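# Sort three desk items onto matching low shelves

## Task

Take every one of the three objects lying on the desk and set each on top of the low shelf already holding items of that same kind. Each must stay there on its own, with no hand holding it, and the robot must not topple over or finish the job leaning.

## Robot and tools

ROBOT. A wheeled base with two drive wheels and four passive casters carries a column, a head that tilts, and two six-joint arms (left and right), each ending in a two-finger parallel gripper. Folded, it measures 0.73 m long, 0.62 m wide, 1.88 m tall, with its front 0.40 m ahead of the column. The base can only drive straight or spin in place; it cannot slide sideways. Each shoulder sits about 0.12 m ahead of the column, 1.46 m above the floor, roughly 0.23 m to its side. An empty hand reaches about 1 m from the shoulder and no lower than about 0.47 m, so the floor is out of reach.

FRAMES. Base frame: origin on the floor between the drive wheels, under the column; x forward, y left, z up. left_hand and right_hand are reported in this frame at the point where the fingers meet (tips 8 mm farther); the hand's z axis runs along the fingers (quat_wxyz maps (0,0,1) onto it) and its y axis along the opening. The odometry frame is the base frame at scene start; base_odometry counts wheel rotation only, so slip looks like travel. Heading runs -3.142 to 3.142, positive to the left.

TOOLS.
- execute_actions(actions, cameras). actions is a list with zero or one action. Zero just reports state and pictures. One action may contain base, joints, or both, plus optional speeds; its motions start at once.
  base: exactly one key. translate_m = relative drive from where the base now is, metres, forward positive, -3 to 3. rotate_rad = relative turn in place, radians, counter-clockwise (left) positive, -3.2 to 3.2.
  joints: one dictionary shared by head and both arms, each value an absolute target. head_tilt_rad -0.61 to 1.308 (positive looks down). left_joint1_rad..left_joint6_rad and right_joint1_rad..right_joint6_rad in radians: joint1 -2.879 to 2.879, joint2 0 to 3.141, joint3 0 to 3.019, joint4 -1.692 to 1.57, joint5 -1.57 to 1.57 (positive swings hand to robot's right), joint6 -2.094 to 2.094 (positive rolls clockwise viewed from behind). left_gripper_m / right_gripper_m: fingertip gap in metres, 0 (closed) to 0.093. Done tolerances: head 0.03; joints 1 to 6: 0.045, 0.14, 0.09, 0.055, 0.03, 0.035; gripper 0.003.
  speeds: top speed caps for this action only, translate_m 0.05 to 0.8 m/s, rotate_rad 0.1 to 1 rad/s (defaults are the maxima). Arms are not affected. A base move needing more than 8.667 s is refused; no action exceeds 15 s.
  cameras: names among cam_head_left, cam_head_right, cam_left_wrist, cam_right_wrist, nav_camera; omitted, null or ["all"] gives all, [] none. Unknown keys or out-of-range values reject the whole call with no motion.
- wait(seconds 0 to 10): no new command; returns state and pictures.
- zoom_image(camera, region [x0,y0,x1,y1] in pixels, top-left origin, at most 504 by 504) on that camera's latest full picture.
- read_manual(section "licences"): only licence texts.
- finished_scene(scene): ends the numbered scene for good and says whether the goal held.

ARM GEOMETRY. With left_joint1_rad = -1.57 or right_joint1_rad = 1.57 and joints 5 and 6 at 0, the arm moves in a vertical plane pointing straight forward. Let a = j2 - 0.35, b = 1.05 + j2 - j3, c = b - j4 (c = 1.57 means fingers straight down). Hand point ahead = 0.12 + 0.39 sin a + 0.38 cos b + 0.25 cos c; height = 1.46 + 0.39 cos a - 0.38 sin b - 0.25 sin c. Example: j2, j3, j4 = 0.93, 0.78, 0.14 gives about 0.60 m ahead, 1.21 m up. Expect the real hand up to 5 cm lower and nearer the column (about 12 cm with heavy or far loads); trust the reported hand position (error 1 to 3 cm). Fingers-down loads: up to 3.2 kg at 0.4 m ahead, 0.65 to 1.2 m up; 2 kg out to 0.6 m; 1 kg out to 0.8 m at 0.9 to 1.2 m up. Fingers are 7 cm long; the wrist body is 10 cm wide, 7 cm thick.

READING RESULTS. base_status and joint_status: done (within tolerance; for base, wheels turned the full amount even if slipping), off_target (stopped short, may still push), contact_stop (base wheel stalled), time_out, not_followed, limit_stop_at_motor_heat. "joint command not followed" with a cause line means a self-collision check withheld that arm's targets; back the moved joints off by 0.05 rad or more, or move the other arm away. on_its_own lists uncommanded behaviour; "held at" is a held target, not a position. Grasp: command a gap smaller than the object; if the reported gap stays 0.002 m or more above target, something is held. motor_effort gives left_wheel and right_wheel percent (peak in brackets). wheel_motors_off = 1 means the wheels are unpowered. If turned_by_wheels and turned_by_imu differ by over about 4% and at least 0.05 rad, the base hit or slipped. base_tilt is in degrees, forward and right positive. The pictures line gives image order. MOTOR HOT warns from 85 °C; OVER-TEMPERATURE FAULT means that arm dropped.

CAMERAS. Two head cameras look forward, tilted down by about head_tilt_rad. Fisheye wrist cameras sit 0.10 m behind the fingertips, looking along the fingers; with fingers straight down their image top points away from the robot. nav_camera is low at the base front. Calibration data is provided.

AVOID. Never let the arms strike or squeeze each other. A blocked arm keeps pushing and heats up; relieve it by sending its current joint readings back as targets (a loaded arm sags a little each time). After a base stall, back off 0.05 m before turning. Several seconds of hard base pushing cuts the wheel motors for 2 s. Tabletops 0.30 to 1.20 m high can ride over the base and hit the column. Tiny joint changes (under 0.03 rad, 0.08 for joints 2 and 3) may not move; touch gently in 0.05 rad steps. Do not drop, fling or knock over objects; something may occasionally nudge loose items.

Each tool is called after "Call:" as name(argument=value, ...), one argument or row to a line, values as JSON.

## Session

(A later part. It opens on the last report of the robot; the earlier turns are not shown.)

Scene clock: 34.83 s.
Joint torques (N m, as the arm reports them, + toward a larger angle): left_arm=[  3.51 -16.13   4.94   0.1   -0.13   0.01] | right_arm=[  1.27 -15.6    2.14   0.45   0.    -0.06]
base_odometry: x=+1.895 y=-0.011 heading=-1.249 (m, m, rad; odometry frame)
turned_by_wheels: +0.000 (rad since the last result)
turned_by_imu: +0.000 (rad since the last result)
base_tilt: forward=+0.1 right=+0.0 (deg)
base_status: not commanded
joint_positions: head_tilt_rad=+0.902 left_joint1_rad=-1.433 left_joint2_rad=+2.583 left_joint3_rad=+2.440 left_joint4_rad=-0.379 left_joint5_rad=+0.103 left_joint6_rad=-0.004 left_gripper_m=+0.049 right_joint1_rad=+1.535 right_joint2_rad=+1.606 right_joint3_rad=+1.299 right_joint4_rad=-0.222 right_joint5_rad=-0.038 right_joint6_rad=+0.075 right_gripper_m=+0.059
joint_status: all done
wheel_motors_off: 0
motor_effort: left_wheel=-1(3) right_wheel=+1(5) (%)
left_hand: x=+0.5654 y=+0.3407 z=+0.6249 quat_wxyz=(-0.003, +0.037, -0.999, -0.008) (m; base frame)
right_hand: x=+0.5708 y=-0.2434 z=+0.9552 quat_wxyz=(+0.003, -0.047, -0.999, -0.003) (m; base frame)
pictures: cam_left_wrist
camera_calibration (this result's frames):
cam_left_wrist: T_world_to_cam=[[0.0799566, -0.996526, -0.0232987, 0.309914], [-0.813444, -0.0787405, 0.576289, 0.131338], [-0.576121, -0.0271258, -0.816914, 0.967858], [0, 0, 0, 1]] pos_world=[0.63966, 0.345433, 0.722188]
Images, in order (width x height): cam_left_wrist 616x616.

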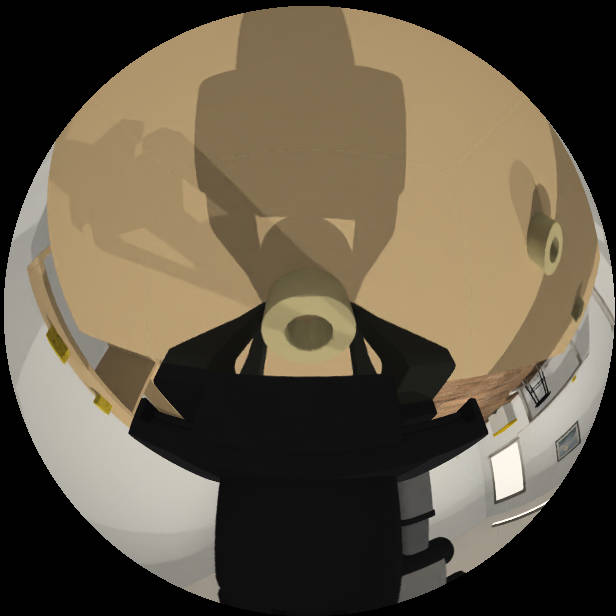

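Call:
execute_actions(
  actions=[
    {"joints":{"left_gripper_m":0.093}},
  ],
  cameras=[],
)

Call:
execute_actions(
  actions=[
    {"joints":{"left_joint2_rad":2.2,"left_joint3_rad":2.0,"left_joint4_rad":-0.32}},
  ],
  cameras=[],
)

Call:
execute_actions(
  actions=[
    {"base":{"translate_m":-1.6},"joints":{"left_joint1_rad":-1.57,"left_joint5_rad":0,"left_joint2_rad":1.6,"left_joint3_rad":1.3,"left_joint4_rad":-0.22,"head_tilt_rad":0.75}},
  ],
  cameras=[],
)

Call:
execute_actions(
  actions=[
    {"base":{"rotate_rad":1.55}},
  ],
  cameras=["cam_head_left"],
)

Scene clock: 35.87 s.
Joint torques (N m, as the arm reports them, + toward a larger angle): left_arm=[  2.41 -15.27   5.47  -0.1   -0.2    0.04] | right_arm=[  1.19 -15.91   2.28   0.44  -0.01  -0.05]
base_odometry: x=+1.895 y=-0.011 heading=-1.249 (m, m, rad; odometry frame)
turned_by_wheels: +0.000 (rad since the last result)
turned_by_imu: +0.000 (rad since the last result)
base_tilt: forward=+0.1 right=-0.1 (deg)
base_status: not commanded
joint_positions: head_tilt_rad=+0.902 left_joint1_rad=-1.433 left_joint2_rad=+2.583 left_joint3_rad=+2.440 left_joint4_rad=-0.379 left_joint5_rad=+0.103 left_joint6_rad=-0.004 left_gripper_m=+0.093 right_joint1_rad=+1.535 right_joint2_rad=+1.606 right_joint3_rad=+1.299 right_joint4_rad=-0.222 right_joint5_rad=-0.038 right_joint6_rad=+0.075 right_gripper_m=+0.059
joint_status: all done
wheel_motors_off: 0
motor_effort: left_wheel=-1(1) right_wheel=+1(2) (%)
left_hand: x=+0.5654 y=+0.3407 z=+0.6249 quat_wxyz=(-0.003, +0.037, -0.999, -0.008) (m; base frame)
right_hand: x=+0.5708 y=-0.2434 z=+0.9552 quat_wxyz=(+0.003, -0.047, -0.999, -0.003) (m; base frame)
pictures: none
No camera images: the call's "cameras" was empty. Leave "cameras" out to get every camera's image.

Scene clock: 37.20 s.
Joint torques (N m, as the arm reports them, + toward a larger angle): left_arm=[  3.39 -17.52   3.52   0.99  -0.2    0.02] | right_arm=[  0.55 -16.1    2.29   0.49   0.02  -0.05]
base_odometry: x=+1.895 y=-0.011 heading=-1.249 (m, m, rad; odometry frame)
turned_by_wheels: +0.000 (rad since the last result)
turned_by_imu: +0.000 (rad since the last result)
base_tilt: forward=+0.1 right=-0.1 (deg)
base_status: not commanded
joint_positions: head_tilt_rad=+0.902 left_joint1_rad=-1.433 left_joint2_rad=+2.174 left_joint3_rad=+1.999 left_joint4_rad=-0.328 left_joint5_rad=+0.103 left_joint6_rad=-0.004 left_gripper_m=+0.093 right_joint1_rad=+1.535 right_joint2_rad=+1.606 right_joint3_rad=+1.299 right_joint4_rad=-0.222 right_joint5_rad=-0.038 right_joint6_rad=+0.075 right_gripper_m=+0.059
joint_status: all done
wheel_motors_off: 0
motor_effort: left_wheel=-1(1) right_wheel=+2(1) (%)
left_hand: x=+0.6287 y=+0.3288 z=+0.7596 quat_wxyz=(-0.012, +0.035, -0.999, -0.009) (m; base frame)
right_hand: x=+0.5708 y=-0.2434 z=+0.9552 quat_wxyz=(+0.003, -0.047, -0.999, -0.003) (m; base frame)
pictures: none
No camera images: the call's "cameras" was empty. Leave "cameras" out to get every camera's image.

Scene clock: 41.33 s.
Joint torques (N m, as the arm reports them, + toward a larger angle): left_arm=[  0.74 -15.55   2.43   0.8   -0.1    0.04] | right_arm=[  1.08 -16.18   2.46   0.38   0.    -0.06]
base_odometry: x=+1.390 y=+1.507 heading=-1.251 (m, m, rad; odometry frame)
turned_by_wheels: -0.001 (rad since the last result)
turned_by_imu: +0.009 (rad since the last result)
base_tilt: forward=+0.1 right=-0.1 (deg)
base_status: done
joint_positions: head_tilt_rad=+0.766 left_joint1_rad=-1.569 left_joint2_rad=+1.578 left_joint3_rad=+1.297 left_joint4_rad=-0.226 left_joint5_rad=+0.002 left_joint6_rad=-0.004 left_gripper_m=+0.093 right_joint1_rad=+1.535 right_joint2_rad=+1.606 right_joint3_rad=+1.297 right_joint4_rad=-0.222 right_joint5_rad=-0.038 right_joint6_rad=+0.075 right_gripper_m=+0.059
joint_status: all done
wheel_motors_off: 0
motor_effort: left_wheel=-1(51) right_wheel=+1(38) (%)
left_hand: x=+0.5826 y=+0.2256 z=+0.9674 quat_wxyz=(-0.008, +0.003, -1.000, +0.000) (m; base frame)
right_hand: x=+0.5698 y=-0.2433 z=+0.9553 quat_wxyz=(+0.003, -0.047, -0.999, -0.003) (m; base frame)
pictures: none
No camera images: the call's "cameras" was empty. Leave "cameras" out to get every camera's image.

Scene clock: 44.47 s.
Joint torques (N m, as the arm reports them, + toward a larger angle): left_arm=[ -0.37 -16.38   2.45   0.74  -0.11   0.04] | right_arm=[  1.05 -15.76   2.49   0.42   0.    -0.06]
base_odometry: x=+1.390 y=+1.507 heading=+0.298 (m, m, rad; odometry frame)
turned_by_wheels: +1.549 (rad since the last result)
turned_by_imu: +1.552 (rad since the last result)
base_tilt: forward=+0.2 right=+0.0 (deg)
base_status: done
joint_positions: head_tilt_rad=+0.766 left_joint1_rad=-1.568 left_joint2_rad=+1.578 left_joint3_rad=+1.297 left_joint4_rad=-0.226 left_joint5_rad=+0.002 left_joint6_rad=-0.004 left_gripper_m=+0.093 right_joint1_rad=+1.534 right_joint2_rad=+1.606 right_joint3_rad=+1.297 right_joint4_rad=-0.222 right_joint5_rad=-0.038 right_joint6_rad=+0.075 right_gripper_m=+0.059
joint_status: not commanded
wheel_motors_off: 0
motor_effort: left_wheel=-8(48) right_wheel=+8(43) (%)
left_hand: x=+0.5826 y=+0.2259 z=+0.9674 quat_wxyz=(-0.008, +0.003, -1.000, +0.000) (m; base frame)
right_hand: x=+0.5698 y=-0.2439 z=+0.9553 quat_wxyz=(+0.003, -0.047, -0.999, -0.003) (m; base frame)
pictures: cam_head_left
camera_calibration (this result's frames):
cam_head_left: T_world_to_cam=[[-0.0455865, -0.997226, 0.0588412, -0.0429173], [-0.724691, -0.00752822, -0.689033, 1.09229], [0.687564, -0.0740523, -0.722338, 1.0121], [0, 0, 0, 1]] pos_world=[0.0937343, 0.0403727, 1.48622]
Images, in order (width x height): cam_head_left 896x504.

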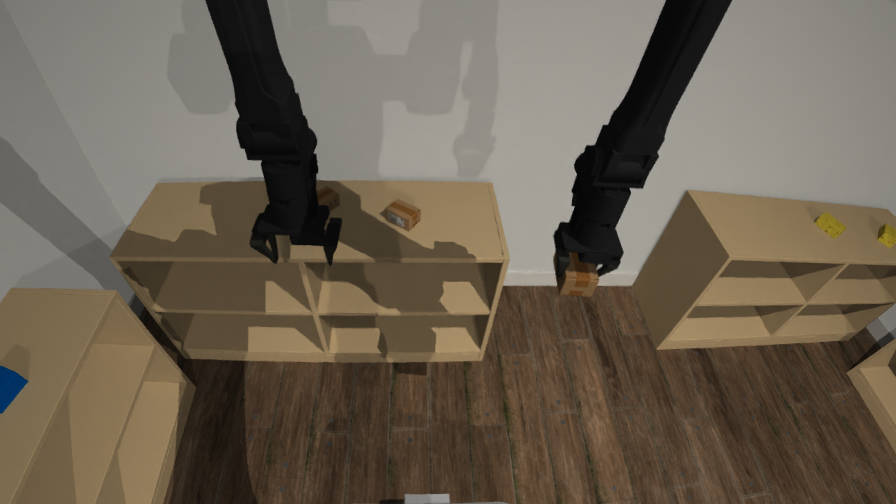

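Call:
execute_actions(
  actions=[
    {"base":{"rotate_rad":0.135},"joints":{"right_joint1_rad":1.57,"right_joint5_rad":0,"right_joint6_rad":0.13,"right_joint2_rad":2.2,"right_joint3_rad":2.0,"right_joint4_rad":-0.32}},
  ],
  cameras=[],
)

Call:
execute_actions(
  actions=[
    {"base":{"translate_m":0.42},"joints":{"right_joint2_rad":2.33,"right_joint3_rad":2.17,"right_joint4_rad":-0.36,"head_tilt_rad":0.9}},
  ],
  cameras=["cam_head_left"],
)

Scene clock: 46.50 s.
Joint torques (N m, as the arm reports them, + toward a larger angle): left_arm=[ -0.61 -15.39   2.64   1.02  -0.21   0.01] | right_arm=[  1.09 -16.71   4.25   0.23   0.21   0.09]
base_odometry: x=+1.390 y=+1.507 heading=+0.432 (m, m, rad; odometry frame)
turned_by_wheels: +0.134 (rad since the last result)
turned_by_imu: +0.135 (rad since the last result)
base_tilt: forward=+0.1 right=-0.1 (deg)
base_status: done
joint_positions: head_tilt_rad=+0.766 left_joint1_rad=-1.568 left_joint2_rad=+1.578 left_joint3_rad=+1.297 left_joint4_rad=-0.226 left_joint5_rad=+0.002 left_joint6_rad=-0.004 left_gripper_m=+0.093 right_joint1_rad=+1.579 right_joint2_rad=+2.209 right_joint3_rad=+1.987 right_joint4_rad=-0.315 right_joint5_rad=-0.002 right_joint6_rad=+0.124 right_gripper_m=+0.059
joint_status: all done
wheel_motors_off: 0
motor_effort: left_wheel=-9(33) right_wheel=+7(27) (%)
left_hand: x=+0.5826 y=+0.2261 z=+0.9674 quat_wxyz=(-0.008, +0.003, -1.000, +0.000) (m; base frame)
right_hand: x=+0.6021 y=-0.2181 z=+0.7348 quat_wxyz=(+0.007, -0.060, -0.998, -0.004) (m; base frame)
pictures: none
No camera images: the call's "cameras" was empty. Leave "cameras" out to get every camera's image.

Scene clock: 48.90 s.
Joint torques (N m, as the arm reports them, + toward a larger angle): left_arm=[ -0.2  -15.51   2.46   0.96  -0.18   0.04] | right_arm=[  0.9  -15.62   4.13   0.27   0.2    0.08]
base_odometry: x=+1.772 y=+1.683 heading=+0.432 (m, m, rad; odometry frame)
turned_by_wheels: +0.000 (rad since the last result)
turned_by_imu: -0.001 (rad since the last result)
base_tilt: forward=+0.1 right=-0.1 (deg)
base_status: done
joint_positions: head_tilt_rad=+0.902 left_joint1_rad=-1.568 left_joint2_rad=+1.579 left_joint3_rad=+1.299 left_joint4_rad=-0.226 left_joint5_rad=+0.002 left_joint6_rad=-0.004 left_gripper_m=+0.093 right_joint1_rad=+1.578 right_joint2_rad=+2.327 right_joint3_rad=+2.163 right_joint4_rad=-0.356 right_joint5_rad=-0.002 right_joint6_rad=+0.124 right_gripper_m=+0.059
joint_status: all done
wheel_motors_off: 0
motor_effort: left_wheel=-1(44) right_wheel=+0(49) (%)
left_hand: x=+0.5834 y=+0.2261 z=+0.9673 quat_wxyz=(-0.009, +0.003, -1.000, +0.000) (m; base frame)
right_hand: x=+0.6118 y=-0.2182 z=+0.6994 quat_wxyz=(-0.002, -0.060, -0.998, -0.004) (m; base frame)
pictures: cam_head_left
camera_calibration (this result's frames):
cam_head_left: T_world_to_cam=[[-0.0371885, -0.997226, 0.0644781, -0.052018], [-0.811413, -0.00752822, -0.584425, 0.935529], [0.583289, -0.0740523, -0.808882, 1.15059], [0, 0, 0, 1]] pos_world=[0.08604, 0.0403727, 1.48079]
Images, in order (width x height): cam_head_left 896x504.

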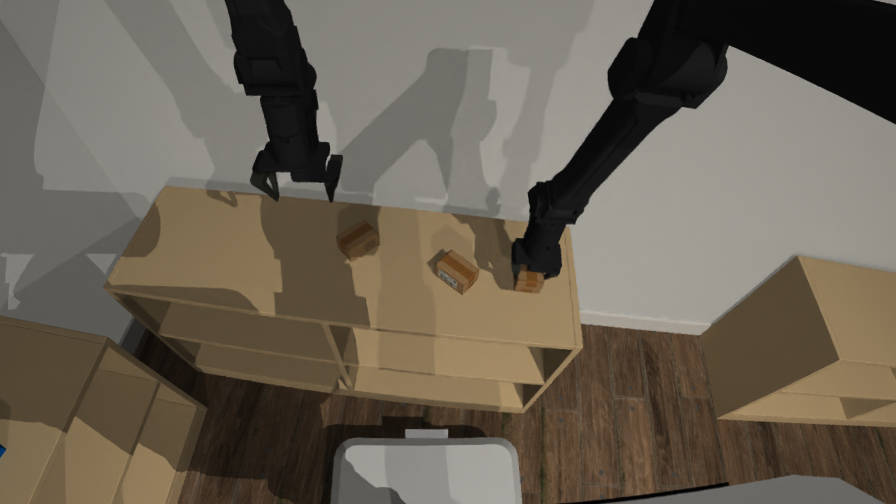

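Call:
execute_actions(
  actions=[
    {"joints":{"right_joint2_rad":2.53,"right_joint3_rad":2.44,"right_joint4_rad":-0.43}},
  ],
  cameras=["cam_right_wrist"],
)

Scene clock: 50.17 s.
Joint torques (N m, as the arm reports them, + toward a larger angle): left_arm=[ -0.39 -16.46   2.25   1.05  -0.17   0.03] | right_arm=[  1.37 -15.28   5.74   0.2    0.18   0.09]
base_odometry: x=+1.772 y=+1.683 heading=+0.432 (m, m, rad; odometry frame)
turned_by_wheels: +0.000 (rad since the last result)
turned_by_imu: +0.000 (rad since the last result)
base_tilt: forward=+0.1 right=+0.0 (deg)
base_status: not commanded
joint_positions: head_tilt_rad=+0.902 left_joint1_rad=-1.568 left_joint2_rad=+1.579 left_joint3_rad=+1.299 left_joint4_rad=-0.226 left_joint5_rad=+0.002 left_joint6_rad=-0.004 left_gripper_m=+0.093 right_joint1_rad=+1.578 right_joint2_rad=+2.524 right_joint3_rad=+2.421 right_joint4_rad=-0.424 right_joint5_rad=-0.002 right_joint6_rad=+0.124 right_gripper_m=+0.059
joint_status: all done
wheel_motors_off: 0
motor_effort: left_wheel=-3(8) right_wheel=+3(11) (%)
left_hand: x=+0.5832 y=+0.2261 z=+0.9672 quat_wxyz=(-0.009, +0.003, -1.000, +0.000) (m; base frame)
right_hand: x=+0.5946 y=-0.2178 z=+0.6421 quat_wxyz=(+0.002, -0.060, -0.998, -0.004) (m; base frame)
pictures: cam_right_wrist
camera_calibration (this result's frames):
cam_right_wrist: T_world_to_cam=[[-0.123595, -0.992116, -0.0207326, -0.127555], [-0.79846, 0.0870204, 0.595726, 0.114592], [-0.589225, 0.0901826, -0.80292, 1.00579], [0, 0, 0, 1]] pos_world=[0.668369, -0.227226, 0.736659]
Images, in order (width x height): cam_right_wrist 616x616.

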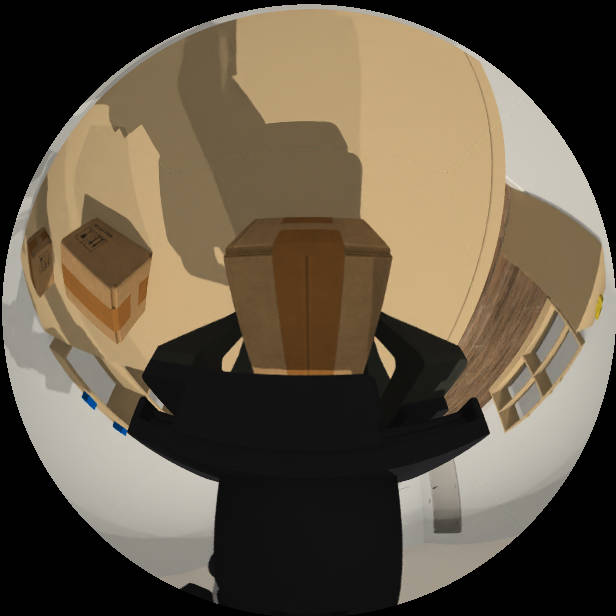

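Call:
execute_actions(
  actions=[
    {"joints":{"right_gripper_m":0.093}},
  ],
  cameras=[],
)

Call:
execute_actions(
  actions=[
    {"joints":{"right_joint2_rad":2.15,"right_joint3_rad":1.98,"right_joint4_rad":-0.35}},
  ],
  cameras=[],
)

Call:
execute_actions(
  actions=[
    {"base":{"translate_m":-0.25},"joints":{"right_joint2_rad":1.6,"right_joint3_rad":1.3,"right_joint4_rad":-0.22,"head_tilt_rad":0.6}},
  ],
  cameras=[],
)

Call:
execute_actions(
  actions=[
    {"base":{"rotate_rad":-2.85}},
  ],
  cameras=[],
)

Call:
execute_actions(
  actions=[
    {"base":{"translate_m":2.1}},
  ],
  cameras=["cam_head_left"],
)

Scene clock: 51.37 s.
Joint torques (N m, as the arm reports them, + toward a larger angle): left_arm=[  0.06 -16.42   2.11   0.85  -0.13   0.06] | right_arm=[  0.87 -15.12   5.77   0.28   0.18   0.09]
base_odometry: x=+1.772 y=+1.683 heading=+0.432 (m, m, rad; odometry frame)
turned_by_wheels: +0.000 (rad since the last result)
turned_by_imu: +0.000 (rad since the last result)
base_tilt: forward=+0.1 right=-0.1 (deg)
base_status: not commanded
joint_positions: head_tilt_rad=+0.902 left_joint1_rad=-1.568 left_joint2_rad=+1.579 left_joint3_rad=+1.299 left_joint4_rad=-0.226 left_joint5_rad=+0.002 left_joint6_rad=-0.004 left_gripper_m=+0.093 right_joint1_rad=+1.578 right_joint2_rad=+2.524 right_joint3_rad=+2.421 right_joint4_rad=-0.424 right_joint5_rad=-0.002 right_joint6_rad=+0.124 right_gripper_m=+0.093
joint_status: all done
wheel_motors_off: 0
motor_effort: left_wheel=-2(2) right_wheel=+3(2) (%)
left_hand: x=+0.5832 y=+0.2261 z=+0.9672 quat_wxyz=(-0.009, +0.003, -1.000, +0.000) (m; base frame)
right_hand: x=+0.5946 y=-0.2178 z=+0.6421 quat_wxyz=(+0.002, -0.060, -0.998, -0.004) (m; base frame)
pictures: none
No camera images: the call's "cameras" was empty. Leave "cameras" out to get every camera's image.

Scene clock: 52.90 s.
Joint torques (N m, as the arm reports them, + toward a larger angle): left_arm=[ -0.18 -15.91   2.36   0.92  -0.13  -0.01] | right_arm=[  1.02 -16.42   3.41   0.56   0.19   0.09]
base_odometry: x=+1.772 y=+1.683 heading=+0.432 (m, m, rad; odometry frame)
turned_by_wheels: +0.000 (rad since the last result)
turned_by_imu: +0.000 (rad since the last result)
base_tilt: forward=+0.2 right=-0.1 (deg)
base_status: not commanded
joint_positions: head_tilt_rad=+0.902 left_joint1_rad=-1.568 left_joint2_rad=+1.579 left_joint3_rad=+1.299 left_joint4_rad=-0.226 left_joint5_rad=+0.002 left_joint6_rad=-0.004 left_gripper_m=+0.093 right_joint1_rad=+1.578 right_joint2_rad=+2.152 right_joint3_rad=+1.978 right_joint4_rad=-0.353 right_joint5_rad=-0.002 right_joint6_rad=+0.124 right_gripper_m=+0.093
joint_status: all done
wheel_motors_off: 0
motor_effort: left_wheel=-3(3) right_wheel=+2(3) (%)
left_hand: x=+0.5832 y=+0.2261 z=+0.9672 quat_wxyz=(-0.009, +0.003, -1.000, +0.000) (m; base frame)
right_hand: x=+0.6276 y=-0.2185 z=+0.7617 quat_wxyz=(+0.002, -0.060, -0.998, -0.004) (m; base frame)
pictures: none
No camera images: the call's "cameras" was empty. Leave "cameras" out to get every camera's image.

Scene clock: 54.77 s.
Joint torques (N m, as the arm reports them, + toward a larger angle): left_arm=[  0.17 -16.06   2.67   0.99  -0.15   0.07] | right_arm=[  1.24 -15.98   2.86   0.48   0.18   0.09]
base_odometry: x=+1.545 y=+1.578 heading=+0.431 (m, m, rad; odometry frame)
turned_by_wheels: +0.000 (rad since the last result)
turned_by_imu: +0.002 (rad since the last result)
base_tilt: forward=+0.0 right=-0.1 (deg)
base_status: done
joint_positions: head_tilt_rad=+0.617 left_joint1_rad=-1.568 left_joint2_rad=+1.579 left_joint3_rad=+1.296 left_joint4_rad=-0.226 left_joint5_rad=+0.002 left_joint6_rad=-0.004 left_gripper_m=+0.093 right_joint1_rad=+1.578 right_joint2_rad=+1.614 right_joint3_rad=+1.290 right_joint4_rad=-0.224 right_joint5_rad=-0.002 right_joint6_rad=+0.124 right_gripper_m=+0.093
joint_status: all done
wheel_motors_off: 0
motor_effort: left_wheel=-4(37) right_wheel=-1(28) (%)
left_hand: x=+0.5811 y=+0.2261 z=+0.9668 quat_wxyz=(-0.007, +0.003, -1.000, +0.000) (m; base frame)
right_hand: x=+0.5612 y=-0.2200 z=+0.9510 quat_wxyz=(+0.012, -0.060, -0.998, -0.003) (m; base frame)
pictures: none
No camera images: the call's "cameras" was empty. Leave "cameras" out to get every camera's image.

Scene clock: 59.20 s.
Joint torques (N m, as the arm reports them, + toward a larger angle): left_arm=[ -0.31 -16.17   2.65   0.65  -0.14   0.06] | right_arm=[  1.68 -15.92   2.42   0.55   0.21   0.07]
base_odometry: x=+1.545 y=+1.578 heading=-2.417 (m, m, rad; odometry frame)
turned_by_wheels: -2.849 (rad since the last result)
turned_by_imu: -2.855 (rad since the last result)
base_tilt: forward=+0.1 right=-0.1 (deg)
base_status: done
joint_positions: head_tilt_rad=+0.617 left_joint1_rad=-1.568 left_joint2_rad=+1.579 left_joint3_rad=+1.296 left_joint4_rad=-0.226 left_joint5_rad=+0.002 left_joint6_rad=-0.004 left_gripper_m=+0.093 right_joint1_rad=+1.568 right_joint2_rad=+1.608 right_joint3_rad=+1.296 right_joint4_rad=-0.224 right_joint5_rad=-0.002 right_joint6_rad=+0.124 right_gripper_m=+0.093
joint_status: not commanded
wheel_motors_off: 0
motor_effort: left_wheel=+8(27) right_wheel=-7(41) (%)
left_hand: x=+0.5811 y=+0.2261 z=+0.9668 quat_wxyz=(-0.007, +0.003, -1.000, +0.000) (m; base frame)
right_hand: x=+0.5675 y=-0.2267 z=+0.9538 quat_wxyz=(+0.006, -0.063, -0.998, +0.000) (m; base frame)
pictures: none
No camera images: the call's "cameras" was empty. Leave "cameras" out to get every camera's image.

Scene clock: 63.90 s.
Joint torques (N m, as the arm reports them, + toward a larger angle): left_arm=[ -0.13 -15.64   2.46   0.66  -0.18   0.07] | right_arm=[  1.58 -15.75   2.34   0.53   0.19   0.1 ]
base_odometry: x=-0.028 y=+0.187 heading=-2.416 (m, m, rad; odometry frame)
turned_by_wheels: +0.001 (rad since the last result)
turned_by_imu: -0.009 (rad since the last result)
base_tilt: forward=+0.1 right=-0.1 (deg)
base_status: done
joint_positions: head_tilt_rad=+0.617 left_joint1_rad=-1.568 left_joint2_rad=+1.580 left_joint3_rad=+1.296 left_joint4_rad=-0.226 left_joint5_rad=+0.002 left_joint6_rad=-0.004 left_gripper_m=+0.093 right_joint1_rad=+1.568 right_joint2_rad=+1.606 right_joint3_rad=+1.297 right_joint4_rad=-0.224 right_joint5_rad=-0.002 right_joint6_rad=+0.124 right_gripper_m=+0.093
joint_status: not commanded
wheel_motors_off: 0
motor_effort: left_wheel=+3(59) right_wheel=-2(37) (%)
left_hand: x=+0.5812 y=+0.2261 z=+0.9666 quat_wxyz=(-0.007, +0.003, -1.000, +0.000) (m; base frame)
right_hand: x=+0.5689 y=-0.2267 z=+0.9547 quat_wxyz=(+0.005, -0.063, -0.998, +0.000) (m; base frame)
pictures: cam_head_left
camera_calibration (this result's frames):
cam_head_left: T_world_to_cam=[[-0.053802, -0.997226, 0.0514369, -0.0311039], [-0.614594, -0.00752822, -0.788807, 1.24044], [0.787006, -0.0740523, -0.612484, 0.83795], [0, 0, 0, 1]] pos_world=[0.10122, 0.0403727, 1.4933]
Images, in order (width x height): cam_head_left 896x504.

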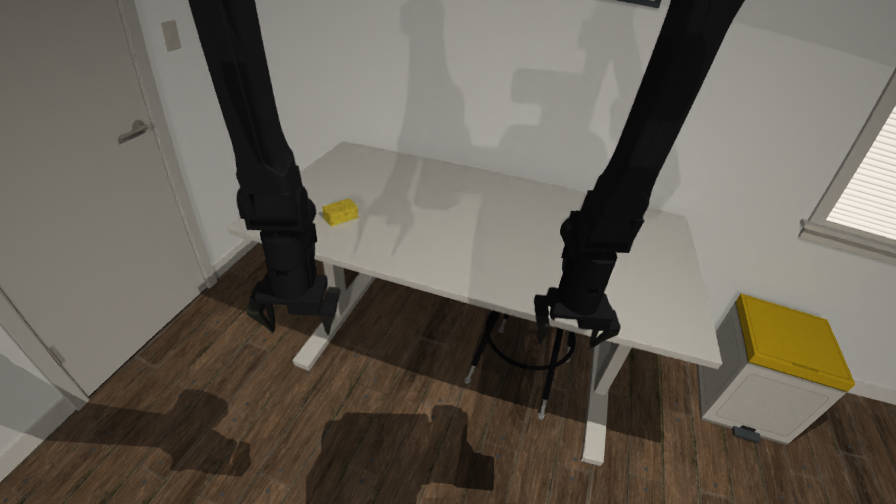

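Call:
execute_actions(
  actions=[
    {"base":{"translate_m":0.6},"joints":{"left_joint1_rad":-1.49,"left_joint5_rad":0.06,"left_joint6_rad":1.3,"left_joint2_rad":1.95,"left_joint3_rad":1.82,"left_joint4_rad":-0.39,"head_tilt_rad":0.9}},
  ],
  cameras=["cam_head_left","cam_left_wrist"],
)

Scene clock: 67.20 s.
Joint torques (N m, as the arm reports them, + toward a larger angle): left_arm=[  1.17 -20.71   3.89   0.03   0.06   0.05] | right_arm=[  1.59 -16.16   2.09   0.54   0.2    0.08]
base_odometry: x=-0.477 y=-0.212 heading=-2.415 (m, m, rad; odometry frame)
turned_by_wheels: +0.002 (rad since the last result)
turned_by_imu: -0.001 (rad since the last result)
base_tilt: forward=+0.1 right=-0.1 (deg)
base_status: done
joint_positions: head_tilt_rad=+0.902 left_joint1_rad=-1.480 left_joint2_rad=+1.965 left_joint3_rad=+1.814 left_joint4_rad=-0.381 left_joint5_rad=+0.058 left_joint6_rad=+1.287 left_gripper_m=+0.093 right_joint1_rad=+1.568 right_joint2_rad=+1.603 right_joint3_rad=+1.301 right_joint4_rad=-0.224 right_joint5_rad=-0.002 right_joint6_rad=+0.124 right_gripper_m=+0.093
joint_status: all done
wheel_motors_off: 0
motor_effort: left_wheel=+3(47) right_wheel=-2(42) (%)
left_hand: x=+0.6443 y=+0.2887 z=+0.8387 quat_wxyz=(+0.009, -0.581, -0.814, -0.006) (m; base frame)
right_hand: x=+0.5732 y=-0.2267 z=+0.9567 quat_wxyz=(+0.001, -0.063, -0.998, +0.000) (m; base frame)
pictures: cam_head_left, cam_left_wrist
camera_calibration (this result's frames):
cam_head_left: T_world_to_cam=[[-0.0371874, -0.997226, 0.0644787, -0.0520191], [-0.811423, -0.00752822, -0.584411, 0.935508], [0.583275, -0.0740523, -0.808892, 1.1506], [0, 0, 0, 1]] pos_world=[0.086039, 0.0403727, 1.48079]
cam_left_wrist: T_world_to_cam=[[-0.943839, -0.330333, -0.00695697, 0.710387], [-0.268573, 0.75477, 0.598491, -0.542153], [-0.192451, 0.566748, -0.801099, 0.75457], [0, 0, 0, 1]] pos_world=[0.670101, 0.216215, 0.933902]
Images, in order (width x height): cam_head_left 896x504, cam_left_wrist 616x616.

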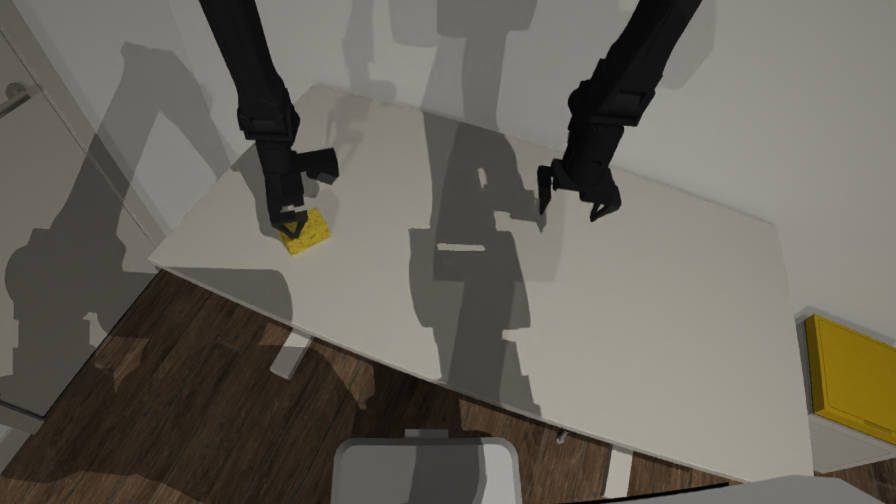

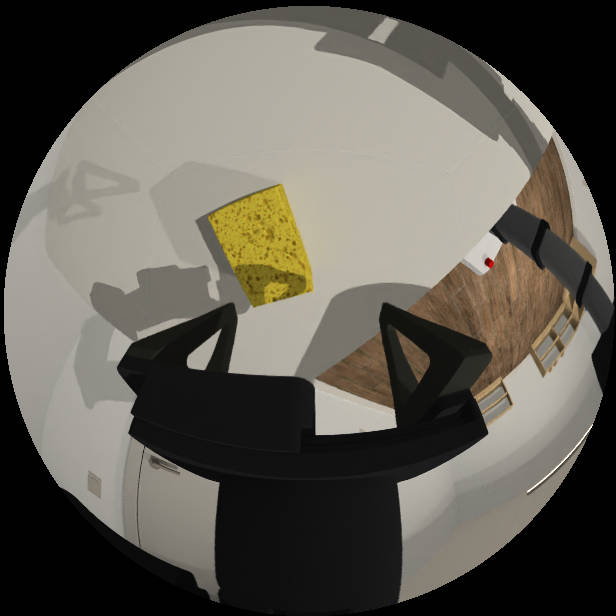

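Call:
execute_actions(
  actions=[
    {"base":{"translate_m":0.045},"joints":{"left_joint6_rad":1.02,"left_joint2_rad":2.07,"left_joint3_rad":1.94,"left_joint4_rad":-0.39}},
  ],
  cameras=["cam_left_wrist"],
)

Scene clock: 68.47 s.
Joint torques (N m, as the arm reports them, + toward a larger angle): left_arm=[  1.68 -18.3    4.52   0.11   0.05  -0.13] | right_arm=[  1.3  -15.17   2.22   0.6    0.19   0.07]
base_odometry: x=-0.510 y=-0.241 heading=-2.414 (m, m, rad; odometry frame)
turned_by_wheels: +0.001 (rad since the last result)
turned_by_imu: +0.001 (rad since the last result)
base_tilt: forward=+0.1 right=-0.1 (deg)
base_status: done
joint_positions: head_tilt_rad=+0.902 left_joint1_rad=-1.480 left_joint2_rad=+2.042 left_joint3_rad=+1.933 left_joint4_rad=-0.381 left_joint5_rad=+0.058 left_joint6_rad=+1.033 left_gripper_m=+0.093 right_joint1_rad=+1.568 right_joint2_rad=+1.601 right_joint3_rad=+1.302 right_joint4_rad=-0.224 right_joint5_rad=-0.002 right_joint6_rad=+0.124 right_gripper_m=+0.093
joint_status: all done
wheel_motors_off: 0
motor_effort: left_wheel=+2(41) right_wheel=-2(34) (%)
left_hand: x=+0.6667 y=+0.2916 z=+0.8155 quat_wxyz=(-0.010, -0.475, -0.880, -0.018) (m; base frame)
right_hand: x=+0.5742 y=-0.2267 z=+0.9573 quat_wxyz=(+0.000, -0.063, -0.998, +0.000) (m; base frame)
pictures: cam_left_wrist
camera_calibration (this result's frames):
cam_left_wrist: T_world_to_cam=[[-0.831064, -0.554094, -0.0480914, 0.755984], [-0.47497, 0.662074, 0.579708, -0.344452], [-0.289373, 0.504616, -0.813404, 0.831526], [0, 0, 0, 1]] pos_world=[0.705288, 0.227338, 0.912404]
Images, in order (width x height): cam_left_wrist 616x616.

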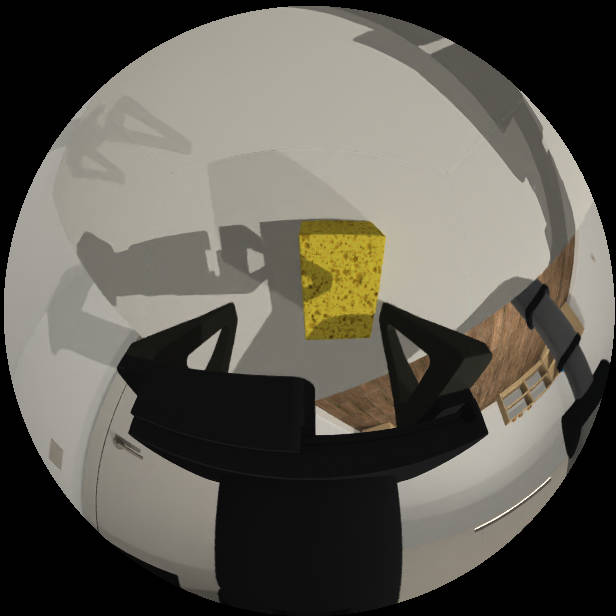

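Aligned; need hand x≈0.638. Move j2 only.

Call:
execute_actions(
  actions=[
    {"joints":{"left_joint2_rad":2.115,"left_joint3_rad":1.95}},
  ],
  cameras=["cam_left_wrist"],
)

Scene clock: 69.33 s.
Joint torques (N m, as the arm reports them, + toward a larger angle): left_arm=[  1.38 -18.45   4.19  -0.04   0.07  -0.15] | right_arm=[  1.6  -16.27   2.07   0.57   0.2    0.08]
base_odometry: x=-0.510 y=-0.241 heading=-2.414 (m, m, rad; odometry frame)
turned_by_wheels: +0.000 (rad since the last result)
turned_by_imu: +0.000 (rad since the last result)
base_tilt: forward=+0.1 right=+0.0 (deg)
base_status: not commanded
joint_positions: head_tilt_rad=+0.902 left_joint1_rad=-1.480 left_joint2_rad=+2.097 left_joint3_rad=+1.939 left_joint4_rad=-0.381 left_joint5_rad=+0.058 left_joint6_rad=+1.033 left_gripper_m=+0.093 right_joint1_rad=+1.568 right_joint2_rad=+1.601 right_joint3_rad=+1.302 right_joint4_rad=-0.224 right_joint5_rad=-0.002 right_joint6_rad=+0.124 right_gripper_m=+0.093
joint_status: all done
wheel_motors_off: 0
motor_effort: left_wheel=+3(3) right_wheel=-2(2) (%)
left_hand: x=+0.6340 y=+0.2923 z=+0.7871 quat_wxyz=(+0.011, -0.473, -0.881, -0.005) (m; base frame)
right_hand: x=+0.5742 y=-0.2267 z=+0.9573 quat_wxyz=(+0.000, -0.063, -0.998, +0.000) (m; base frame)
pictures: cam_left_wrist
camera_calibration (this result's frames):
cam_left_wrist: T_world_to_cam=[[-0.830251, -0.557357, -0.00613697, 0.695235], [-0.448586, 0.661608, 0.600871, -0.377279], [-0.330839, 0.501626, -0.799323, 0.814646], [0, 0, 0, 1]] pos_world=[0.677493, 0.228457, 0.882128]
Images, in order (width x height): cam_left_wrist 616x616.

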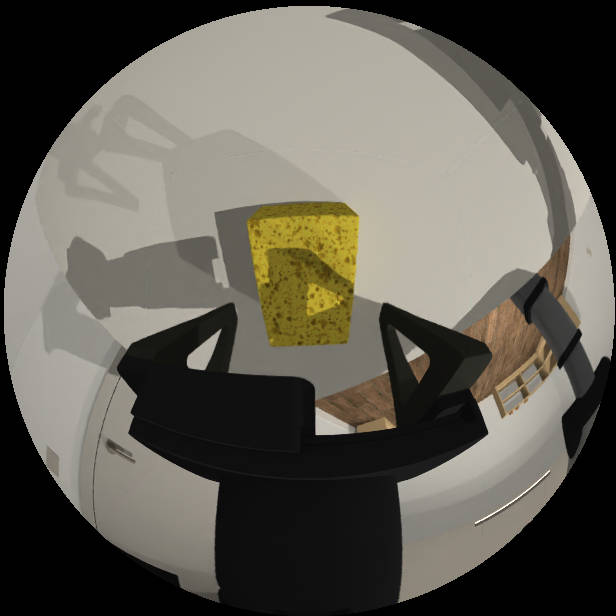

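Call:
execute_actions(
  actions=[
    {"joints":{"left_joint2_rad":2.245,"left_joint3_rad":2.11,"left_joint4_rad":-0.405}},
  ],
  cameras=["cam_left_wrist"],
)

Scene clock: 70.47 s.
Joint torques (N m, as the arm reports them, + toward a larger angle): left_arm=[  1.09 -18.37   4.69   0.02   0.02  -0.11] | right_arm=[  1.53 -15.64   2.13   0.58   0.19   0.07]
base_odometry: x=-0.510 y=-0.241 heading=-2.414 (m, m, rad; odometry frame)
turned_by_wheels: +0.000 (rad since the last result)
turned_by_imu: +0.000 (rad since the last result)
base_tilt: forward=+0.1 right=-0.1 (deg)
base_status: not commanded
joint_positions: head_tilt_rad=+0.902 left_joint1_rad=-1.480 left_joint2_rad=+2.230 left_joint3_rad=+2.093 left_joint4_rad=-0.393 left_joint5_rad=+0.058 left_joint6_rad=+1.033 left_gripper_m=+0.093 right_joint1_rad=+1.568 right_joint2_rad=+1.601 right_joint3_rad=+1.302 right_joint4_rad=-0.224 right_joint5_rad=-0.002 right_joint6_rad=+0.124 right_gripper_m=+0.093
joint_status: all done
wheel_motors_off: 0
motor_effort: left_wheel=+2(3) right_wheel=-2(2) (%)
left_hand: x=+0.6305 y=+0.2958 z=+0.7404 quat_wxyz=(+0.007, -0.474, -0.881, -0.008) (m; base frame)
right_hand: x=+0.5742 y=-0.2267 z=+0.9573 quat_wxyz=(+0.000, -0.063, -0.998, +0.000) (m; base frame)
pictures: cam_left_wrist
camera_calibration (this result's frames):
cam_left_wrist: T_world_to_cam=[[-0.830524, -0.556832, -0.0129638, 0.699112], [-0.452952, 0.661674, 0.597514, -0.347886], [-0.324137, 0.502122, -0.801754, 0.771856], [0, 0, 0, 1]] pos_world=[0.673241, 0.231909, 0.835768]
Images, in order (width x height): cam_left_wrist 616x616.

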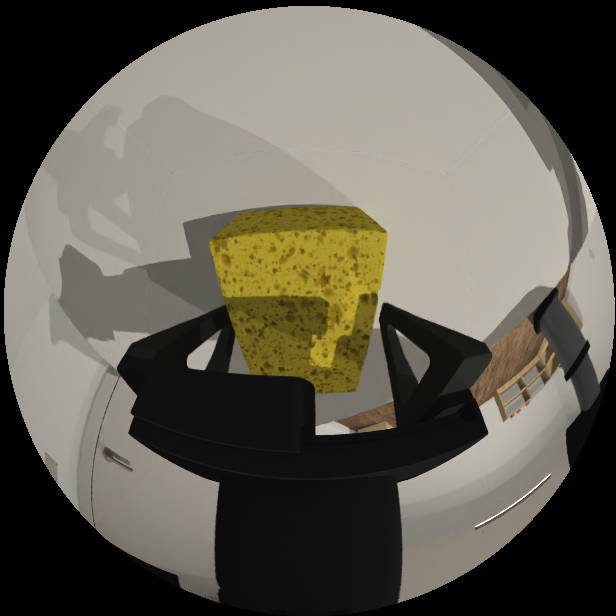

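Call:
execute_actions(
  actions=[
    {"joints":{"left_gripper_m":0.03}},
  ],
  cameras=[],
)

Call:
execute_actions(
  actions=[
    {"joints":{"left_joint2_rad":1.9,"left_joint3_rad":1.7,"left_joint4_rad":-0.32}},
  ],
  cameras=[],
)

Call:
execute_actions(
  actions=[
    {"base":{"translate_m":-0.3},"joints":{"left_joint1_rad":-1.57,"left_joint5_rad":0,"left_joint6_rad":0,"left_joint2_rad":1.6,"left_joint3_rad":1.3,"left_joint4_rad":-0.22,"head_tilt_rad":0.65}},
  ],
  cameras=[],
)

Call:
execute_actions(
  actions=[
    {"base":{"rotate_rad":2.6}},
  ],
  cameras=[],
)

Call:
execute_actions(
  actions=[
    {"base":{"translate_m":1.9}},
  ],
  cameras=["cam_head_left"],
)

Scene clock: 71.60 s.
Joint torques (N m, as the arm reports them, + toward a larger angle): left_arm=[  1.   -18.91   5.02  -0.09   0.02  -0.18] | right_arm=[  1.64 -15.85   2.15   0.56   0.18   0.07]
base_odometry: x=-0.510 y=-0.241 heading=-2.414 (m, m, rad; odometry frame)
turned_by_wheels: +0.000 (rad since the last result)
turned_by_imu: +0.000 (rad since the last result)
base_tilt: forward=+0.1 right=+0.0 (deg)
base_status: not commanded
joint_positions: head_tilt_rad=+0.902 left_joint1_rad=-1.480 left_joint2_rad=+2.230 left_joint3_rad=+2.093 left_joint4_rad=-0.393 left_joint5_rad=+0.058 left_joint6_rad=+1.033 left_gripper_m=+0.060 right_joint1_rad=+1.568 right_joint2_rad=+1.601 right_joint3_rad=+1.302 right_joint4_rad=-0.224 right_joint5_rad=-0.002 right_joint6_rad=+0.124 right_gripper_m=+0.093
joint_status: left_gripper_m off_target (ended at +0.060, target +0.030)
wheel_motors_off: 0
motor_effort: left_wheel=+2(3) right_wheel=-2(2) (%)
left_hand: x=+0.6305 y=+0.2958 z=+0.7404 quat_wxyz=(+0.007, -0.474, -0.881, -0.007) (m; base frame)
right_hand: x=+0.5742 y=-0.2267 z=+0.9573 quat_wxyz=(+0.000, -0.063, -0.998, +0.000) (m; base frame)
pictures: none
No camera images: the call's "cameras" was empty. Leave "cameras" out to get every camera's image.

Scene clock: 72.87 s.
Joint torques (N m, as the arm reports them, + toward a larger angle): left_arm=[  0.35 -17.09   3.07   1.21   0.04  -0.11] | right_arm=[  1.47 -15.69   2.14   0.58   0.18   0.08]
base_odometry: x=-0.510 y=-0.241 heading=-2.414 (m, m, rad; odometry frame)
turned_by_wheels: +0.000 (rad since the last result)
turned_by_imu: +0.000 (rad since the last result)
base_tilt: forward=+0.1 right=+0.0 (deg)
base_status: not commanded
joint_positions: head_tilt_rad=+0.902 left_joint1_rad=-1.480 left_joint2_rad=+1.884 left_joint3_rad=+1.700 left_joint4_rad=-0.330 left_joint5_rad=+0.058 left_joint6_rad=+1.033 left_gripper_m=+0.060 right_joint1_rad=+1.568 right_joint2_rad=+1.601 right_joint3_rad=+1.302 right_joint4_rad=-0.224 right_joint5_rad=-0.002 right_joint6_rad=+0.124 right_gripper_m=+0.093
joint_status: all done
wheel_motors_off: 0
motor_effort: left_wheel=+3(3) right_wheel=-2(2) (%)
left_hand: x=+0.6365 y=+0.2863 z=+0.8649 quat_wxyz=(+0.000, -0.474, -0.880, -0.011) (m; base frame)
right_hand: x=+0.5742 y=-0.2267 z=+0.9573 quat_wxyz=(+0.000, -0.063, -0.998, +0.000) (m; base frame)
pictures: none
No camera images: the call's "cameras" was empty. Leave "cameras" out to get every camera's image.

Scene clock: 74.97 s.
Joint torques (N m, as the arm reports them, + toward a larger angle): left_arm=[  1.04 -16.81   2.87   0.93  -0.13  -0.12] | right_arm=[  1.94 -16.03   2.48   0.74   0.19   0.07]
base_odometry: x=-0.286 y=-0.042 heading=-2.412 (m, m, rad; odometry frame)
turned_by_wheels: +0.002 (rad since the last result)
turned_by_imu: +0.004 (rad since the last result)
base_tilt: forward=+0.1 right=-0.1 (deg)
base_status: done
joint_positions: head_tilt_rad=+0.667 left_joint1_rad=-1.577 left_joint2_rad=+1.587 left_joint3_rad=+1.291 left_joint4_rad=-0.230 left_joint5_rad=+0.001 left_joint6_rad=+0.013 left_gripper_m=+0.060 right_joint1_rad=+1.568 right_joint2_rad=+1.601 right_joint3_rad=+1.297 right_joint4_rad=-0.224 right_joint5_rad=-0.002 right_joint6_rad=+0.124 right_gripper_m=+0.093
joint_status: all done
wheel_motors_off: 0
motor_effort: left_wheel=+3(44) right_wheel=-1(33) (%)
left_hand: x=+0.5735 y=+0.2200 z=+0.9629 quat_wxyz=(+0.001, -0.008, -1.000, +0.003) (m; base frame)
right_hand: x=+0.5711 y=-0.2267 z=+0.9569 quat_wxyz=(+0.003, -0.063, -0.998, +0.000) (m; base frame)
pictures: none
No camera images: the call's "cameras" was empty. Leave "cameras" out to get every camera's image.

Scene clock: 79.13 s.
Joint torques (N m, as the arm reports them, + toward a larger angle): left_arm=[  0.63 -16.29   2.68   0.86  -0.12  -0.18] | right_arm=[  1.59 -15.27   2.52   0.56   0.21   0.08]
base_odometry: x=-0.286 y=-0.042 heading=+0.187 (m, m, rad; odometry frame)
turned_by_wheels: +2.599 (rad since the last result)
turned_by_imu: +2.607 (rad since the last result)
base_tilt: forward=+0.0 right=+0.0 (deg)
base_status: done
joint_positions: head_tilt_rad=+0.667 left_joint1_rad=-1.568 left_joint2_rad=+1.587 left_joint3_rad=+1.295 left_joint4_rad=-0.230 left_joint5_rad=+0.001 left_joint6_rad=+0.013 left_gripper_m=+0.060 right_joint1_rad=+1.568 right_joint2_rad=+1.601 right_joint3_rad=+1.297 right_joint4_rad=-0.224 right_joint5_rad=-0.002 right_joint6_rad=+0.124 right_gripper_m=+0.093
joint_status: not commanded
wheel_motors_off: 0
motor_effort: left_wheel=-8(35) right_wheel=+7(43) (%)
left_hand: x=+0.5759 y=+0.2265 z=+0.9632 quat_wxyz=(-0.001, -0.006, -1.000, -0.001) (m; base frame)
right_hand: x=+0.5711 y=-0.2270 z=+0.9569 quat_wxyz=(+0.003, -0.063, -0.998, +0.000) (m; base frame)
pictures: none
No camera images: the call's "cameras" was empty. Leave "cameras" out to get every camera's image.

Scene clock: 83.47 s.
Joint torques (N m, as the arm reports them, + toward a larger angle): left_arm=[ -0.65 -16.38   2.44   0.92  -0.17  -0.15] | right_arm=[  1.44 -16.09   2.48   0.58   0.2    0.08]
base_odometry: x=+1.580 y=+0.312 heading=+0.187 (m, m, rad; odometry frame)
turned_by_wheels: +0.000 (rad since the last result)
turned_by_imu: -0.009 (rad since the last result)
base_tilt: forward=+0.1 right=+0.0 (deg)
base_status: done
joint_positions: head_tilt_rad=+0.666 left_joint1_rad=-1.568 left_joint2_rad=+1.587 left_joint3_rad=+1.296 left_joint4_rad=-0.230 left_joint5_rad=+0.001 left_joint6_rad=+0.013 left_gripper_m=+0.060 right_joint1_rad=+1.568 right_joint2_rad=+1.601 right_joint3_rad=+1.297 right_joint4_rad=-0.224 right_joint5_rad=-0.002 right_joint6_rad=+0.124 right_gripper_m=+0.093
joint_status: not commanded
wheel_motors_off: 0
motor_effort: left_wheel=+0(43) right_wheel=+1(49) (%)
left_hand: x=+0.5763 y=+0.2265 z=+0.9633 quat_wxyz=(-0.001, -0.006, -1.000, -0.001) (m; base frame)
right_hand: x=+0.5716 y=-0.2270 z=+0.9569 quat_wxyz=(+0.002, -0.063, -0.998, +0.000) (m; base frame)
pictures: cam_head_left
camera_calibration (this result's frames):
cam_head_left: T_world_to_cam=[[-0.051187, -0.997226, 0.0540398, -0.0352432], [-0.652929, -0.00752822, -0.757382, 1.19396], [0.755688, -0.0740523, -0.650732, 0.898417], [0, 0, 0, 1]] pos_world=[0.0988426, 0.0403727, 1.49082]
Images, in order (width x height): cam_head_left 896x504.

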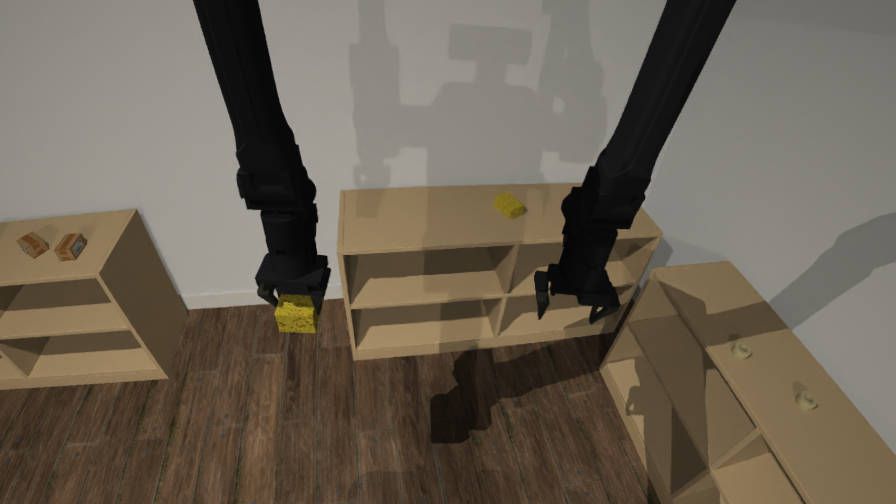

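Call:
execute_actions(
  actions=[
    {"base":{"rotate_rad":-0.12},"joints":{"left_joint2_rad":2.2,"left_joint3_rad":2.0,"left_joint4_rad":-0.32,"left_joint6_rad":-0.2}},
  ],
  cameras=[],
)

Call:
execute_actions(
  actions=[
    {"base":{"translate_m":0.66},"joints":{"left_joint2_rad":2.35,"left_joint3_rad":2.19,"left_joint4_rad":-0.36,"head_tilt_rad":0.9}},
  ],
  cameras=["cam_head_left"],
)

Scene clock: 85.20 s.
Joint torques (N m, as the arm reports them, + toward a larger angle): left_arm=[  0.27 -20.03   3.95  -0.09  -0.19  -0.18] | right_arm=[  1.68 -15.5    2.48   0.58   0.2    0.08]
base_odometry: x=+1.581 y=+0.312 heading=+0.069 (m, m, rad; odometry frame)
turned_by_wheels: -0.118 (rad since the last result)
turned_by_imu: -0.118 (rad since the last result)
base_tilt: forward=+0.0 right=-0.1 (deg)
base_status: done
joint_positions: head_tilt_rad=+0.666 left_joint1_rad=-1.573 left_joint2_rad=+2.211 left_joint3_rad=+1.989 left_joint4_rad=-0.308 left_joint5_rad=+0.001 left_joint6_rad=-0.186 left_gripper_m=+0.060 right_joint1_rad=+1.569 right_joint2_rad=+1.601 right_joint3_rad=+1.297 right_joint4_rad=-0.224 right_joint5_rad=-0.002 right_joint6_rad=+0.124 right_gripper_m=+0.093
joint_status: all done
wheel_motors_off: 0
motor_effort: left_wheel=+3(37) right_wheel=-1(39) (%)
left_hand: x=+0.6041 y=+0.2227 z=+0.7341 quat_wxyz=(+0.003, +0.093, -0.996, +0.001) (m; base frame)
right_hand: x=+0.5716 y=-0.2265 z=+0.9569 quat_wxyz=(+0.002, -0.063, -0.998, +0.000) (m; base frame)
pictures: none
No camera images: the call's "cameras" was empty. Leave "cameras" out to get every camera's image.

Scene clock: 88.03 s.
Joint torques (N m, as the arm reports them, + toward a larger angle): left_arm=[  1.22 -18.06   4.09   0.39  -0.19  -0.16] | right_arm=[  1.79 -15.8    2.4    0.54   0.2    0.09]
base_odometry: x=+2.239 y=+0.357 heading=+0.069 (m, m, rad; odometry frame)
turned_by_wheels: +0.000 (rad since the last result)
turned_by_imu: -0.002 (rad since the last result)
base_tilt: forward=+0.1 right=-0.1 (deg)
base_status: done
joint_positions: head_tilt_rad=+0.902 left_joint1_rad=-1.573 left_joint2_rad=+2.346 left_joint3_rad=+2.182 left_joint4_rad=-0.351 left_joint5_rad=+0.001 left_joint6_rad=-0.186 left_gripper_m=+0.060 right_joint1_rad=+1.569 right_joint2_rad=+1.601 right_joint3_rad=+1.298 right_joint4_rad=-0.224 right_joint5_rad=-0.002 right_joint6_rad=+0.124 right_gripper_m=+0.093
joint_status: all done
wheel_motors_off: 0
motor_effort: left_wheel=+0(45) right_wheel=+0(40) (%)
left_hand: x=+0.6105 y=+0.2227 z=+0.6928 quat_wxyz=(-0.004, +0.093, -0.996, +0.002) (m; base frame)
right_hand: x=+0.5727 y=-0.2265 z=+0.9574 quat_wxyz=(+0.001, -0.063, -0.998, +0.000) (m; base frame)
pictures: cam_head_left
camera_calibration (this result's frames):
cam_head_left: T_world_to_cam=[[-0.0371849, -0.997226, 0.0644801, -0.0520214], [-0.811445, -0.00752822, -0.58438, 0.935461], [0.583244, -0.0740523, -0.808914, 1.15064], [0, 0, 0, 1]] pos_world=[0.0860367, 0.0403727, 1.48079]
Images, in order (width x height): cam_head_left 896x504.

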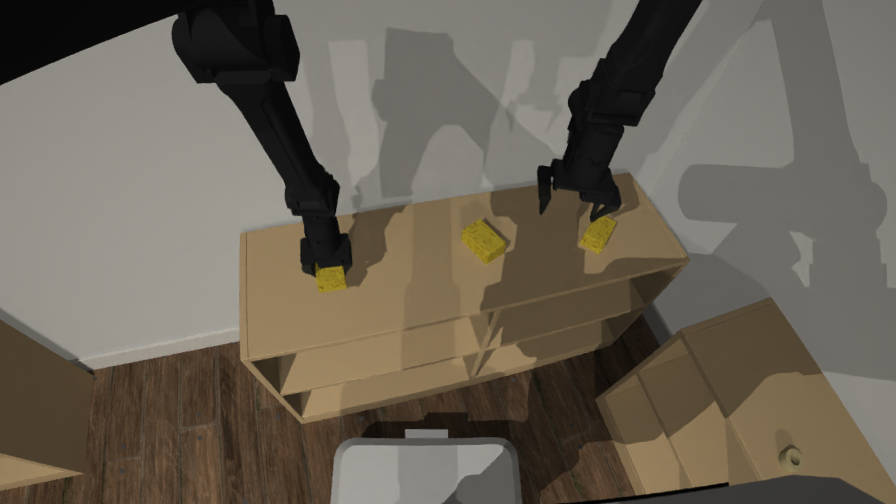

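Call:
execute_actions(
  actions=[
    {"joints":{"left_joint2_rad":2.57,"left_joint3_rad":2.48,"left_joint4_rad":-0.43}},
  ],
  cameras=[],
)

Scene clock: 89.40 s.
Joint torques (N m, as the arm reports them, + toward a larger angle): left_arm=[ -0.2  -15.88   5.83   0.1   -0.23  -0.19] | right_arm=[  1.65 -15.98   2.41   0.56   0.19   0.08]
base_odometry: x=+2.239 y=+0.357 heading=+0.069 (m, m, rad; odometry frame)
turned_by_wheels: +0.000 (rad since the last result)
turned_by_imu: +0.001 (rad since the last result)
base_tilt: forward=+0.1 right=+0.0 (deg)
base_status: not commanded
joint_positions: head_tilt_rad=+0.902 left_joint1_rad=-1.573 left_joint2_rad=+2.557 left_joint3_rad=+2.458 left_joint4_rad=-0.420 left_joint5_rad=+0.003 left_joint6_rad=-0.187 left_gripper_m=+0.060 right_joint1_rad=+1.569 right_joint2_rad=+1.601 right_joint3_rad=+1.298 right_joint4_rad=-0.224 right_joint5_rad=-0.002 right_joint6_rad=+0.124 right_gripper_m=+0.093
joint_status: all done
wheel_motors_off: 0
motor_effort: left_wheel=+2(8) right_wheel=-2(4) (%)
left_hand: x=+0.5908 y=+0.2223 z=+0.6325 quat_wxyz=(-0.002, +0.093, -0.996, +0.003) (m; base frame)
right_hand: x=+0.5727 y=-0.2265 z=+0.9574 quat_wxyz=(+0.001, -0.063, -0.998, +0.000) (m; base frame)
pictures: none
No camera images: the call's "cameras" was empty. Leave "cameras" out to get every camera's image.


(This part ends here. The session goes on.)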